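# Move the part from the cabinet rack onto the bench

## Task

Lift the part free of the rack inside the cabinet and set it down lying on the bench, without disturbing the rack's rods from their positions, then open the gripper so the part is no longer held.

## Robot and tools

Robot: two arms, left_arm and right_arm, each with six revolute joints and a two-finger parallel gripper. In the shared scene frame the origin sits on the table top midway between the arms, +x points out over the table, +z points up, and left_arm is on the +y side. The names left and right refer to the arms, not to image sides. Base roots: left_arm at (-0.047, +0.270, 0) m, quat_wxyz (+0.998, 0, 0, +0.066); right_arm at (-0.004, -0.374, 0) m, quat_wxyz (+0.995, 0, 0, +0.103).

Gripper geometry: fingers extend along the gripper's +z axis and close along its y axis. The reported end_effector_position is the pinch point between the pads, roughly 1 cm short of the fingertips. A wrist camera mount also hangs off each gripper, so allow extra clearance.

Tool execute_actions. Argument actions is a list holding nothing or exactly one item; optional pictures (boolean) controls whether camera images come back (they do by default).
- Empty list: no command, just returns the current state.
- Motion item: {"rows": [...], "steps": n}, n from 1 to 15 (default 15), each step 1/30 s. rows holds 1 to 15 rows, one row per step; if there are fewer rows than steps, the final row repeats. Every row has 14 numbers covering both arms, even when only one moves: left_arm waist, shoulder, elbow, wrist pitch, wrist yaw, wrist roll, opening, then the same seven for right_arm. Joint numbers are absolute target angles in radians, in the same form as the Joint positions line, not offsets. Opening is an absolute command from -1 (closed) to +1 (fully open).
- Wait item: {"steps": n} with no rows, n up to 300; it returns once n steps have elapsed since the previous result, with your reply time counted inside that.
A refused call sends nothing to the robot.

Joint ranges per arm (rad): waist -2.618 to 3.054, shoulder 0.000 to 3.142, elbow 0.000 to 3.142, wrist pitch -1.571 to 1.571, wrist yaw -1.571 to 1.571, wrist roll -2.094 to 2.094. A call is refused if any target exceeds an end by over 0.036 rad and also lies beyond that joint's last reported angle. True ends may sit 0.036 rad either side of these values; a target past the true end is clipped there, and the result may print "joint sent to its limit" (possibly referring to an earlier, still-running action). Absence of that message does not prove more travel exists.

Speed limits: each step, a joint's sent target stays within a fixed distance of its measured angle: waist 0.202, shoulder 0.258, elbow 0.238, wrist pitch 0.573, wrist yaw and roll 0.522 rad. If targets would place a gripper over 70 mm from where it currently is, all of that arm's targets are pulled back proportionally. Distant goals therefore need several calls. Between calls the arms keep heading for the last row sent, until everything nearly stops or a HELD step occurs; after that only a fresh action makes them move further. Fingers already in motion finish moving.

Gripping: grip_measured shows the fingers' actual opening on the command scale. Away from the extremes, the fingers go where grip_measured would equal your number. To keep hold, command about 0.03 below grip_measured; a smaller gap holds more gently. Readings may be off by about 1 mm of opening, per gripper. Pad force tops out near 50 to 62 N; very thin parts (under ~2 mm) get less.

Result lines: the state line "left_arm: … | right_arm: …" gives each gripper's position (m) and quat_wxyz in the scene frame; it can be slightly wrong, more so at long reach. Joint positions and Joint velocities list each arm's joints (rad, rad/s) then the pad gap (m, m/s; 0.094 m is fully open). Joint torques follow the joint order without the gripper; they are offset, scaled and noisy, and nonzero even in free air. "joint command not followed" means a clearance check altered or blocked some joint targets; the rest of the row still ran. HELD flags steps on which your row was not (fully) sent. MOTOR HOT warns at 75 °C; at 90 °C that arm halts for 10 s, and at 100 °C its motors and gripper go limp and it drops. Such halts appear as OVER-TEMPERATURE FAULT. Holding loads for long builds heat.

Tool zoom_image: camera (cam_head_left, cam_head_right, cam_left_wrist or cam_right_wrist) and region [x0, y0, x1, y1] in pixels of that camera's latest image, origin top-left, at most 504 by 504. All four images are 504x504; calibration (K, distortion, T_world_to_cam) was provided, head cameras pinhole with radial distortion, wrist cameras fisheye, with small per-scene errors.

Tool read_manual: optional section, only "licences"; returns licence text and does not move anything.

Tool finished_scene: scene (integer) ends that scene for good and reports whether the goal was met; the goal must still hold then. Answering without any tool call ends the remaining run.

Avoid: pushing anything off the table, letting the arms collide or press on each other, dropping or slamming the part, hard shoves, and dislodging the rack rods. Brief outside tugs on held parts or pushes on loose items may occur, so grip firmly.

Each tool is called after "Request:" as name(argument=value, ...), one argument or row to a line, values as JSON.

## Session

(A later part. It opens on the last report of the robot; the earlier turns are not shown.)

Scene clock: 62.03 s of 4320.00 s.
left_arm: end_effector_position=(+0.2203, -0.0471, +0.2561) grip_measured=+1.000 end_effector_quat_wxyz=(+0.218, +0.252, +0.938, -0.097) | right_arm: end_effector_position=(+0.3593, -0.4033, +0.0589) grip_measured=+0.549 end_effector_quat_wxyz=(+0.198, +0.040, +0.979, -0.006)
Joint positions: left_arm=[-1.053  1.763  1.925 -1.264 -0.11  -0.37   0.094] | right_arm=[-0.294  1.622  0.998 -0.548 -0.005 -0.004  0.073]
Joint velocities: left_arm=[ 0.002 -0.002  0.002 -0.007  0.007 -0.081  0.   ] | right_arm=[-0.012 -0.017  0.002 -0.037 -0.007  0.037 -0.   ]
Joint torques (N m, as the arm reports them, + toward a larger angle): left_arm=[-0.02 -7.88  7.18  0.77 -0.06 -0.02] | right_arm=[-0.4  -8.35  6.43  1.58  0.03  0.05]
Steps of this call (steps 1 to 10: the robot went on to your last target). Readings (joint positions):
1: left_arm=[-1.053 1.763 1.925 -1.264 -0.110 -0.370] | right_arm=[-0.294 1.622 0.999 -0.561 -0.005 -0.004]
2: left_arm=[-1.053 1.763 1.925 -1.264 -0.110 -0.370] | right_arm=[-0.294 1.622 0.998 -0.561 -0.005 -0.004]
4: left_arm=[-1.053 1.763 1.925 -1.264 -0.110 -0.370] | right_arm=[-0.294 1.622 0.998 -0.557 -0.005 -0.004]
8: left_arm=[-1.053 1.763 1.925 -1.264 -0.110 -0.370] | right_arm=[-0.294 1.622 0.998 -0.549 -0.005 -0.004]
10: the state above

Request:
execute_actions(
  actions=[
    {"rows": [[-1.053,1.763,1.925,-1.264,-0.11,-0.37,1, -0.30,1.618,1.01,-0.48,0,0,0.48],[-1.053,1.763,1.925,-1.264,-0.11,-0.37,1, -0.30,1.624,1.01,-0.48,0,0,0.48],[-1.053,1.763,1.925,-1.264,-0.11,-0.37,1, -0.30,1.63,1.01,-0.48,0,0,0.48],[-1.053,1.763,1.925,-1.264,-0.11,-0.37,1, -0.30,1.635,1.01,-0.48,0,0,0.48],[-1.053,1.763,1.925,-1.264,-0.11,-0.37,1, -0.30,1.64,1.01,-0.48,0,0,0.48],[-1.053,1.763,1.925,-1.264,-0.11,-0.37,1, -0.30,1.645,1.01,-0.48,0,0,0.48],[-1.053,1.763,1.925,-1.264,-0.11,-0.37,1, -0.30,1.65,1.01,-0.48,0,0,0.48],[-1.053,1.763,1.925,-1.264,-0.11,-0.37,1, -0.30,1.655,1.01,-0.48,0,0,0.48]], "steps": 15},
  ],
)

Scene clock: 65.73 s of 4320.00 s.
left_arm: end_effector_position=(+0.2203, -0.0471, +0.2561) grip_measured=+1.000 end_effector_quat_wxyz=(+0.218, +0.252, +0.938, -0.097) | right_arm: end_effector_position=(+0.3578, -0.4031, +0.0434) grip_measured=+0.549 end_effector_quat_wxyz=(+0.179, +0.040, +0.983, -0.005)
Joint positions: left_arm=[-1.053  1.763  1.925 -1.264 -0.11  -0.37   0.094] | right_arm=[-0.294  1.67   0.998 -0.54  -0.005 -0.004  0.073]
Joint velocities: left_arm=[ 0.007 -0.017 -0.017 -0.037 -0.037  0.007  0.   ] | right_arm=[-0.002 -0.007 -0.002  0.11  -0.007 -0.022 -0.001]
Joint torques (N m, as the arm reports them, + toward a larger angle): left_arm=[-0.01 -7.87  7.18  0.78 -0.06 -0.02] | right_arm=[-0.41 -8.79  6.26  1.43  0.04  0.04]
Steps of this call (steps 1 to 30: the robot went on to your last target; steps 31 to 90: nothing new was sent; then 0.20 s passed at rest; steps 91 to 105: all 15 steps of this action). Readings (joint positions):
91: left_arm=[-1.053 1.763 1.925 -1.264 -0.110 -0.370] | right_arm=[-0.294 1.622 0.998 -0.546 -0.005 -0.004]
92: left_arm=[-1.053 1.763 1.925 -1.264 -0.110 -0.370] | right_arm=[-0.294 1.622 0.998 -0.546 -0.005 -0.004]
94: left_arm=[-1.053 1.763 1.925 -1.264 -0.110 -0.370] | right_arm=[-0.294 1.627 0.998 -0.544 -0.005 -0.004]
98: left_arm=[-1.053 1.763 1.925 -1.264 -0.110 -0.370] | right_arm=[-0.294 1.652 0.998 -0.541 -0.005 -0.004]
105: the state above
camera_calibration (this result's frames):
cam_right_wrist: T_world_to_cam=[[-0.202514, -0.976409, -0.0749254, -0.317719], [-0.979032, 0.200152, 0.0378785, 0.471656], [-0.0219885, 0.0810254, -0.996469, 0.167121], [0, 0, 0, 1]] pos_world=[0.401099, -0.418167, 0.12486]

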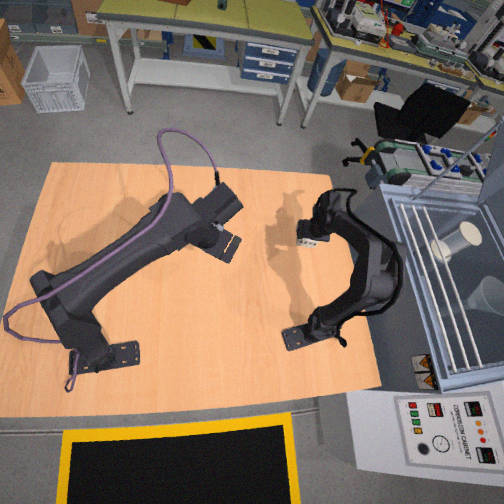

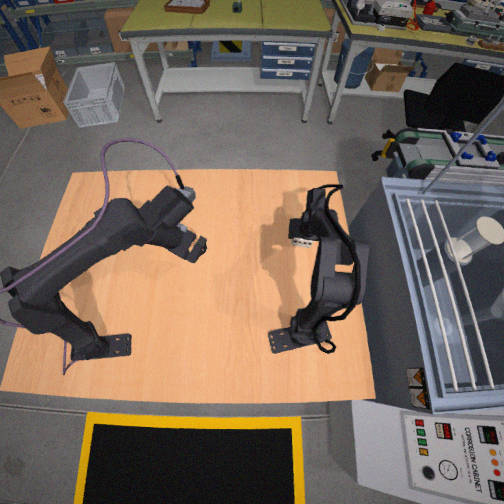

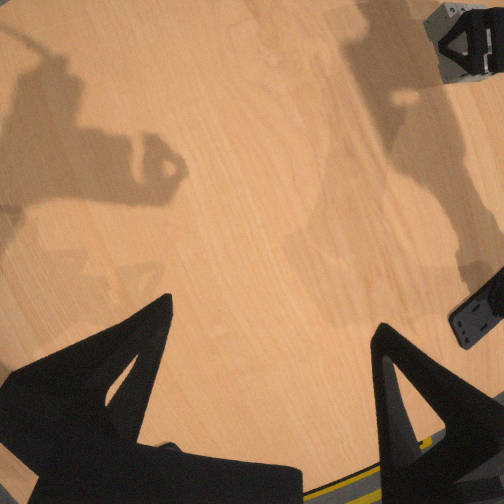

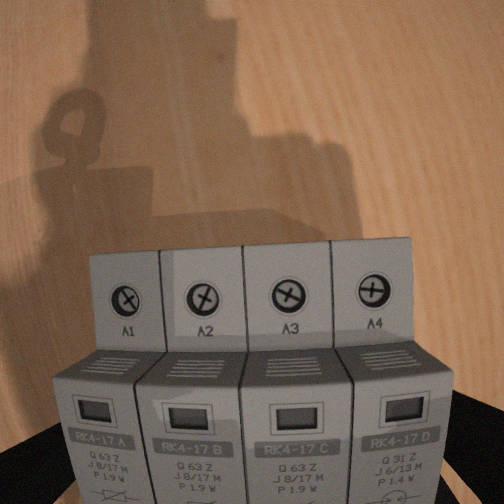

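Request:
execute_actions(
  actions=[
    {"rows": [[-1.053,1.763,1.925,-1.264,-0.11,-0.37,1, -0.30,1.66,1.01,-0.475,0,0,0.48],[-1.053,1.763,1.925,-1.264,-0.11,-0.37,1, -0.30,1.664,1.01,-0.47,0,0,0.48],[-1.053,1.763,1.925,-1.264,-0.11,-0.37,1, -0.30,1.668,1.01,-0.465,0,0,0.48],[-1.053,1.763,1.925,-1.264,-0.11,-0.37,1, -0.30,1.672,1.01,-0.46,0,0,0.48],[-1.053,1.763,1.925,-1.264,-0.11,-0.37,1, -0.30,1.676,1.01,-0.455,0,0,0.48]], "steps": 15},
  ],
  pictures=false,
)

Scene clock: 68.20 s of 4320.00 s.
left_arm: end_effector_position=(+0.2203, -0.0471, +0.2561) grip_measured=+1.000 end_effector_quat_wxyz=(+0.218, +0.252, +0.938, -0.097) | right_arm: end_effector_position=(+0.3613, -0.4034, +0.0393) grip_measured=+0.549 end_effector_quat_wxyz=(+0.181, +0.040, +0.983, -0.006)
Joint positions: left_arm=[-1.053  1.763  1.925 -1.264 -0.11  -0.37   0.094] | right_arm=[-0.294  1.687  0.998 -0.519 -0.005 -0.004  0.073]
Joint velocities: left_arm=[-0.002 -0.022 -0.012 -0.081  0.007 -0.081  0.   ] | right_arm=[-0.002 -0.017  0.007  0.022  0.007 -0.037 -0.001]
Joint torques (N m, as the arm reports them, + toward a larger angle): left_arm=[-0.01 -7.86  7.17  0.77 -0.07 -0.02] | right_arm=[-0.4  -8.61  6.28  1.51  0.04  0.04]
Steps of this call (steps 1 to 15: the robot went on to your last target; steps 16 to 59: nothing new was sent; steps 60 to 74: all 15 steps of this action). Readings (joint positions):
60: left_arm=[-1.053 1.763 1.925 -1.264 -0.110 -0.370] | right_arm=[-0.294 1.670 0.998 -0.539 -0.005 -0.004]
61: left_arm=[-1.053 1.763 1.925 -1.264 -0.110 -0.370] | right_arm=[-0.294 1.670 0.998 -0.539 -0.005 -0.004]
63: left_arm=[-1.053 1.763 1.925 -1.264 -0.110 -0.370] | right_arm=[-0.294 1.670 0.998 -0.536 -0.005 -0.004]
67: left_arm=[-1.053 1.763 1.925 -1.264 -0.110 -0.370] | right_arm=[-0.294 1.682 0.998 -0.522 -0.005 -0.004]
74: the state above

Request:
execute_actions(
  actions=[
    {"rows": [[-1.053,1.763,1.925,-1.264,-0.11,-0.37,1, -0.30,1.682,1.01,-0.45,0,0,0.48],[-1.053,1.763,1.925,-1.264,-0.11,-0.37,1, -0.30,1.687,1.01,-0.445,0,0,0.48],[-1.053,1.763,1.925,-1.264,-0.11,-0.37,1, -0.30,1.692,1.01,-0.44,0,0,0.48],[-1.053,1.763,1.925,-1.264,-0.11,-0.37,1, -0.30,1.697,1.01,-0.435,0,0,0.48],[-1.053,1.763,1.925,-1.264,-0.11,-0.37,1, -0.30,1.702,1.01,-0.43,0,0,0.48]], "steps": 15},
  ],
  pictures=false,
)

Scene clock: 70.67 s of 4320.00 s.
left_arm: end_effector_position=(+0.2203, -0.0471, +0.2561) grip_measured=+1.000 end_effector_quat_wxyz=(+0.218, +0.252, +0.938, -0.097) | right_arm: end_effector_position=(+0.3649, -0.4038, +0.0317) grip_measured=+0.549 end_effector_quat_wxyz=(+0.179, +0.040, +0.983, -0.005)
Joint positions: left_arm=[-1.053  1.763  1.925 -1.264 -0.11  -0.37   0.094] | right_arm=[-0.294  1.715  0.998 -0.494 -0.005 -0.004  0.073]
Joint velocities: left_arm=[ 0.007  0.007  0.012  0.037 -0.037 -0.022  0.   ] | right_arm=[-0.007 -0.007  0.002  0.037 -0.037 -0.037  0.   ]
Joint torques (N m, as the arm reports them, + toward a larger angle): left_arm=[-0.03 -7.87  7.2   0.77 -0.07 -0.02] | right_arm=[-0.39 -8.94  6.22  1.51  0.03  0.05]
Steps of this call (steps 1 to 15: the robot went on to your last target; steps 16 to 59: nothing new was sent; steps 60 to 74: all 15 steps of this action). Readings (joint positions):
60: left_arm=[-1.053 1.763 1.925 -1.264 -0.110 -0.370] | right_arm=[-0.294 1.687 0.998 -0.517 -0.005 -0.004]
61: left_arm=[-1.053 1.763 1.925 -1.264 -0.110 -0.370] | right_arm=[-0.294 1.687 0.998 -0.516 -0.005 -0.004]
63: left_arm=[-1.053 1.763 1.925 -1.264 -0.110 -0.370] | right_arm=[-0.294 1.691 0.998 -0.511 -0.005 -0.004]
67: left_arm=[-1.053 1.763 1.925 -1.264 -0.110 -0.370] | right_arm=[-0.294 1.710 0.998 -0.497 -0.005 -0.004]
74: the state above

Request:
execute_actions(
  actions=[
    {"rows": [[-1.053,1.763,1.925,-1.264,-0.11,-0.37,1, -0.30,1.708,1.01,-0.425,0,0,0.48],[-1.053,1.763,1.925,-1.264,-0.11,-0.37,1, -0.30,1.713,1.01,-0.42,0,0,0.48],[-1.053,1.763,1.925,-1.264,-0.11,-0.37,1, -0.30,1.718,1.01,-0.415,0,0,0.48],[-1.053,1.763,1.925,-1.264,-0.11,-0.37,1, -0.30,1.723,1.01,-0.41,0,0,0.48],[-1.053,1.763,1.925,-1.264,-0.11,-0.37,1, -0.30,1.728,1.01,-0.405,0,0,0.48]], "steps": 15},
  ],
  pictures=false,
)

Scene clock: 73.23 s of 4320.00 s.
left_arm: end_effector_position=(+0.2203, -0.0471, +0.2561) grip_measured=+1.000 end_effector_quat_wxyz=(+0.218, +0.252, +0.938, -0.097) | right_arm: end_effector_position=(+0.3697, -0.4045, +0.0270) grip_measured=+0.549 end_effector_quat_wxyz=(+0.183, +0.040, +0.982, -0.006)
Joint positions: left_arm=[-1.053  1.763  1.925 -1.264 -0.11  -0.37   0.094] | right_arm=[-0.294  1.736  0.998 -0.465 -0.004 -0.004  0.073]
Joint velocities: left_arm=[ 0.007 -0.017  0.007 -0.022 -0.007  0.037  0.   ] | right_arm=[-0.002  0.002 -0.037  0.022  0.022  0.081 -0.   ]
Joint torques (N m, as the arm reports them, + toward a larger angle): left_arm=[-0.02 -7.86  7.2   0.77 -0.06 -0.02] | right_arm=[-0.39 -8.78  6.26  1.49  0.02  0.05]
Steps of this call (steps 1 to 15: the robot went on to your last target; steps 16 to 62: nothing new was sent; steps 63 to 77: all 15 steps of this action). Readings (joint positions):
63: left_arm=[-1.053 1.763 1.925 -1.264 -0.110 -0.370] | right_arm=[-0.294 1.715 0.998 -0.492 -0.005 -0.004]
64: left_arm=[-1.053 1.763 1.925 -1.264 -0.110 -0.370] | right_arm=[-0.294 1.715 0.998 -0.491 -0.005 -0.004]
66: left_arm=[-1.053 1.763 1.925 -1.264 -0.110 -0.370] | right_arm=[-0.294 1.718 0.998 -0.485 -0.005 -0.004]
70: left_arm=[-1.053 1.763 1.925 -1.264 -0.110 -0.370] | right_arm=[-0.294 1.735 0.998 -0.472 -0.005 -0.004]
77: the state above

Request:
execute_actions(
  actions=[
    {"rows": [[-1.053,1.763,1.925,-1.264,-0.11,-0.37,1, -0.30,1.733,1.01,-0.40,0,0,0.48],[-1.053,1.763,1.925,-1.264,-0.11,-0.37,1, -0.30,1.738,1.01,-0.395,0,0,0.48],[-1.053,1.763,1.925,-1.264,-0.11,-0.37,1, -0.30,1.743,1.01,-0.39,0,0,0.48],[-1.053,1.763,1.925,-1.264,-0.11,-0.37,1, -0.30,1.748,1.01,-0.385,0,0,0.48]], "steps": 15},
  ],
  pictures=false,
)

Scene clock: 75.23 s of 4320.00 s.
left_arm: end_effector_position=(+0.2203, -0.0471, +0.2561) grip_measured=+1.000 end_effector_quat_wxyz=(+0.218, +0.252, +0.938, -0.097) | right_arm: end_effector_position=(+0.3734, -0.4053, +0.0257) grip_measured=+0.549 end_effector_quat_wxyz=(+0.189, +0.040, +0.981, -0.008)
Joint positions: left_arm=[-1.053  1.763  1.925 -1.264 -0.11  -0.37   0.094] | right_arm=[-0.294  1.744  0.998 -0.445 -0.001 -0.004  0.073]
Joint velocities: left_arm=[-0.012 -0.012  0.002 -0.007 -0.051 -0.066  0.   ] | right_arm=[-0.002  0.017 -0.022 -0.007 -0.037 -0.051  0.   ]
Joint torques (N m, as the arm reports them, + toward a larger angle): left_arm=[-0.03 -7.87  7.19  0.77 -0.06 -0.02] | right_arm=[-0.39 -7.95  6.17  1.54 -0.01  0.05]
Steps of this call (steps 1 to 15: the robot went on to your last target; steps 16 to 45: nothing new was sent; steps 46 to 60: all 15 steps of this action). Readings (joint positions):
46: left_arm=[-1.053 1.763 1.925 -1.264 -0.110 -0.370] | right_arm=[-0.294 1.736 0.998 -0.465 -0.004 -0.004]
47: left_arm=[-1.053 1.763 1.925 -1.264 -0.110 -0.370] | right_arm=[-0.294 1.737 0.998 -0.464 -0.004 -0.004]
49: left_arm=[-1.053 1.763 1.925 -1.264 -0.110 -0.370] | right_arm=[-0.294 1.741 0.998 -0.458 -0.003 -0.004]
53: left_arm=[-1.053 1.763 1.925 -1.264 -0.110 -0.370] | right_arm=[-0.294 1.744 0.998 -0.445 -0.001 -0.004]
60: the state above

Contact made. Releasing and retracting.

Request:
execute_actions(
  actions=[
    {"rows": [[-1.053,1.763,1.925,-1.264,-0.11,-0.37,1, -0.30,1.735,1.01,-0.40,0,0,0.6],[-1.053,1.763,1.925,-1.264,-0.11,-0.37,1, -0.30,1.735,1.01,-0.40,0,0,0.7],[-1.053,1.763,1.925,-1.264,-0.11,-0.37,1, -0.30,1.735,1.01,-0.40,0,0,0.85],[-1.053,1.763,1.925,-1.264,-0.11,-0.37,1, -0.30,1.735,1.01,-0.40,0,0,1]], "steps": 12},
  ],
  pictures=false,
)

Request:
execute_actions(
  actions=[
    {"rows": [[-1.053,1.763,1.925,-1.264,-0.11,-0.37,1, -0.30,1.72,1.03,-0.43,0,0,1],[-1.053,1.763,1.925,-1.264,-0.11,-0.37,1, -0.30,1.70,1.06,-0.48,0,0,1],[-1.053,1.763,1.925,-1.264,-0.11,-0.37,1, -0.30,1.68,1.09,-0.53,0,0,1],[-1.053,1.763,1.925,-1.264,-0.11,-0.37,1, -0.30,1.66,1.12,-0.58,0,0,1],[-1.053,1.763,1.925,-1.264,-0.11,-0.37,1, -0.30,1.64,1.16,-0.64,0,0,1],[-1.053,1.763,1.925,-1.264,-0.11,-0.37,1, -0.30,1.62,1.20,-0.70,0,0,1],[-1.053,1.763,1.925,-1.264,-0.11,-0.37,1, -0.30,1.61,1.25,-0.76,0,0,1],[-1.053,1.763,1.925,-1.264,-0.11,-0.37,1, -0.30,1.60,1.30,-0.82,0,0,1]], "steps": 15},
  ],
)

Scene clock: 78.97 s of 4320.00 s.
left_arm: end_effector_position=(+0.2203, -0.0471, +0.2561) grip_measured=+1.000 end_effector_quat_wxyz=(+0.218, +0.252, +0.938, -0.097) | right_arm: end_effector_position=(+0.3788, -0.4058, +0.0279) grip_measured=+1.000 end_effector_quat_wxyz=(+0.200, +0.040, +0.979, -0.009)
Joint positions: left_arm=[-1.053  1.763  1.925 -1.264 -0.11  -0.37   0.094] | right_arm=[-0.294  1.744  0.998 -0.422 -0.001 -0.004  0.094]
Joint velocities: left_arm=[ 0.002  0.002 -0.012  0.022 -0.095  0.022  0.   ] | right_arm=[-0.002  0.007  0.012  0.022  0.007 -0.051  0.   ]
Joint torques (N m, as the arm reports them, + toward a larger angle): left_arm=[ 0.   -7.88  7.18  0.77 -0.06 -0.03] | right_arm=[-0.41 -8.99  6.19  1.19 -0.01  0.04]
Steps of this call (steps 1 to 15: the robot went on to your last target; steps 16 to 90: nothing new was sent; then 0.33 s passed at rest; steps 91 to 102: all 12 steps of this action). Readings (joint positions):
91: left_arm=[-1.053 1.763 1.925 -1.264 -0.110 -0.370] | right_arm=[-0.294 1.744 0.998 -0.445 -0.001 -0.004]
92: left_arm=[-1.053 1.763 1.925 -1.264 -0.110 -0.370] | right_arm=[-0.294 1.744 0.998 -0.443 -0.001 -0.004]
94: left_arm=[-1.053 1.763 1.925 -1.264 -0.110 -0.370] | right_arm=[-0.294 1.744 0.998 -0.433 -0.001 -0.004]
98: left_arm=[-1.053 1.763 1.925 -1.264 -0.110 -0.370] | right_arm=[-0.294 1.744 0.998 -0.425 -0.001 -0.004]
102: the state above

Scene clock: 79.47 s of 4320.00 s.
left_arm: end_effector_position=(+0.2203, -0.0471, +0.2561) grip_measured=+1.000 end_effector_quat_wxyz=(+0.218, +0.252, +0.938, -0.097) | right_arm: end_effector_position=(+0.4001, -0.4076, +0.1563) grip_measured=+1.000 end_effector_quat_wxyz=(+0.267, +0.040, +0.963, -0.012)
Joint positions: left_arm=[-1.053  1.763  1.925 -1.264 -0.11  -0.37   0.094] | right_arm=[-0.294  1.591  1.299 -0.738 -0.001 -0.004  0.094]
Joint velocities: left_arm=[-0.017  0.007 -0.002 -0.022 -0.022  0.022  0.   ] | right_arm=[ 0.002  0.012  0.007 -0.344  0.037  0.037  0.   ]
Joint torques (N m, as the arm reports them, + toward a larger angle): left_arm=[-0.01 -7.88  7.2   0.77 -0.06 -0.02] | right_arm=[-0.41 -6.94  6.18  0.95 -0.01  0.05]
Steps of this call (steps 1 to 15: all 15 steps of this action). Readings (joint positions):
1: left_arm=[-1.053 1.763 1.925 -1.264 -0.110 -0.370] | right_arm=[-0.294 1.744 0.998 -0.422 -0.001 -0.004]
2: left_arm=[-1.053 1.763 1.925 -1.264 -0.110 -0.370] | right_arm=[-0.294 1.744 1.004 -0.432 -0.001 -0.004]
4: left_arm=[-1.053 1.763 1.925 -1.264 -0.110 -0.370] | right_arm=[-0.294 1.737 1.034 -0.483 -0.001 -0.004]
8: left_arm=[-1.053 1.763 1.925 -1.264 -0.110 -0.370] | right_arm=[-0.294 1.679 1.176 -0.649 -0.001 -0.004]
15: the state above
camera_calibration (this result's frames):
cam_right_wrist: T_world_to_cam=[[-0.189514, -0.977655, -0.0909715, -0.30827], [-0.969272, 0.201075, -0.141706, 0.534159], [0.156831, 0.0613209, -0.98572, 0.199718], [0, 0, 0, 1]] pos_world=[0.428002, -0.421034, 0.244515]

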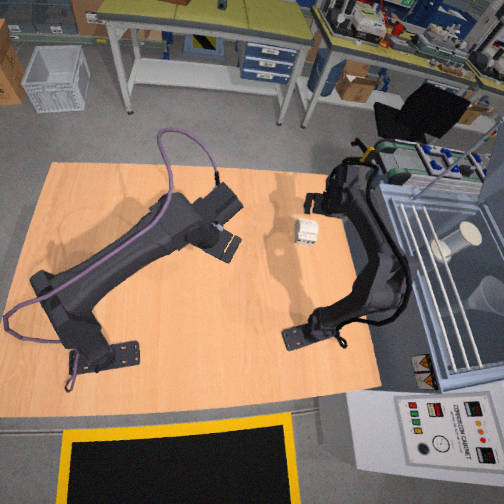

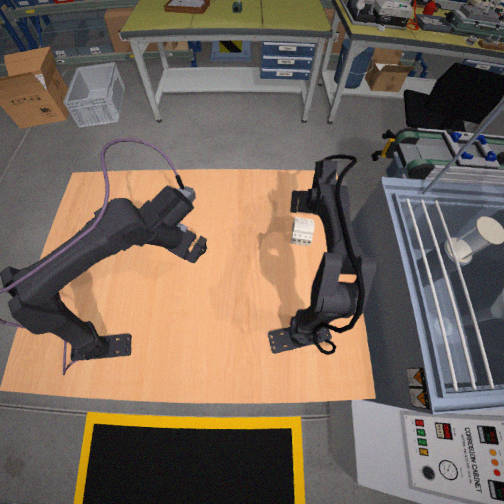

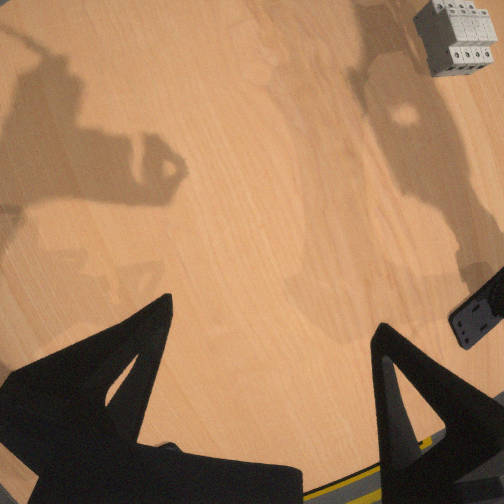

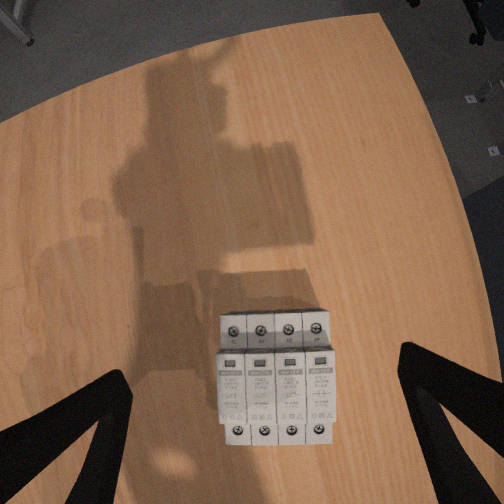

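Request:
finished_scene(
  scene=1,
)

The scene is finished: the task was done.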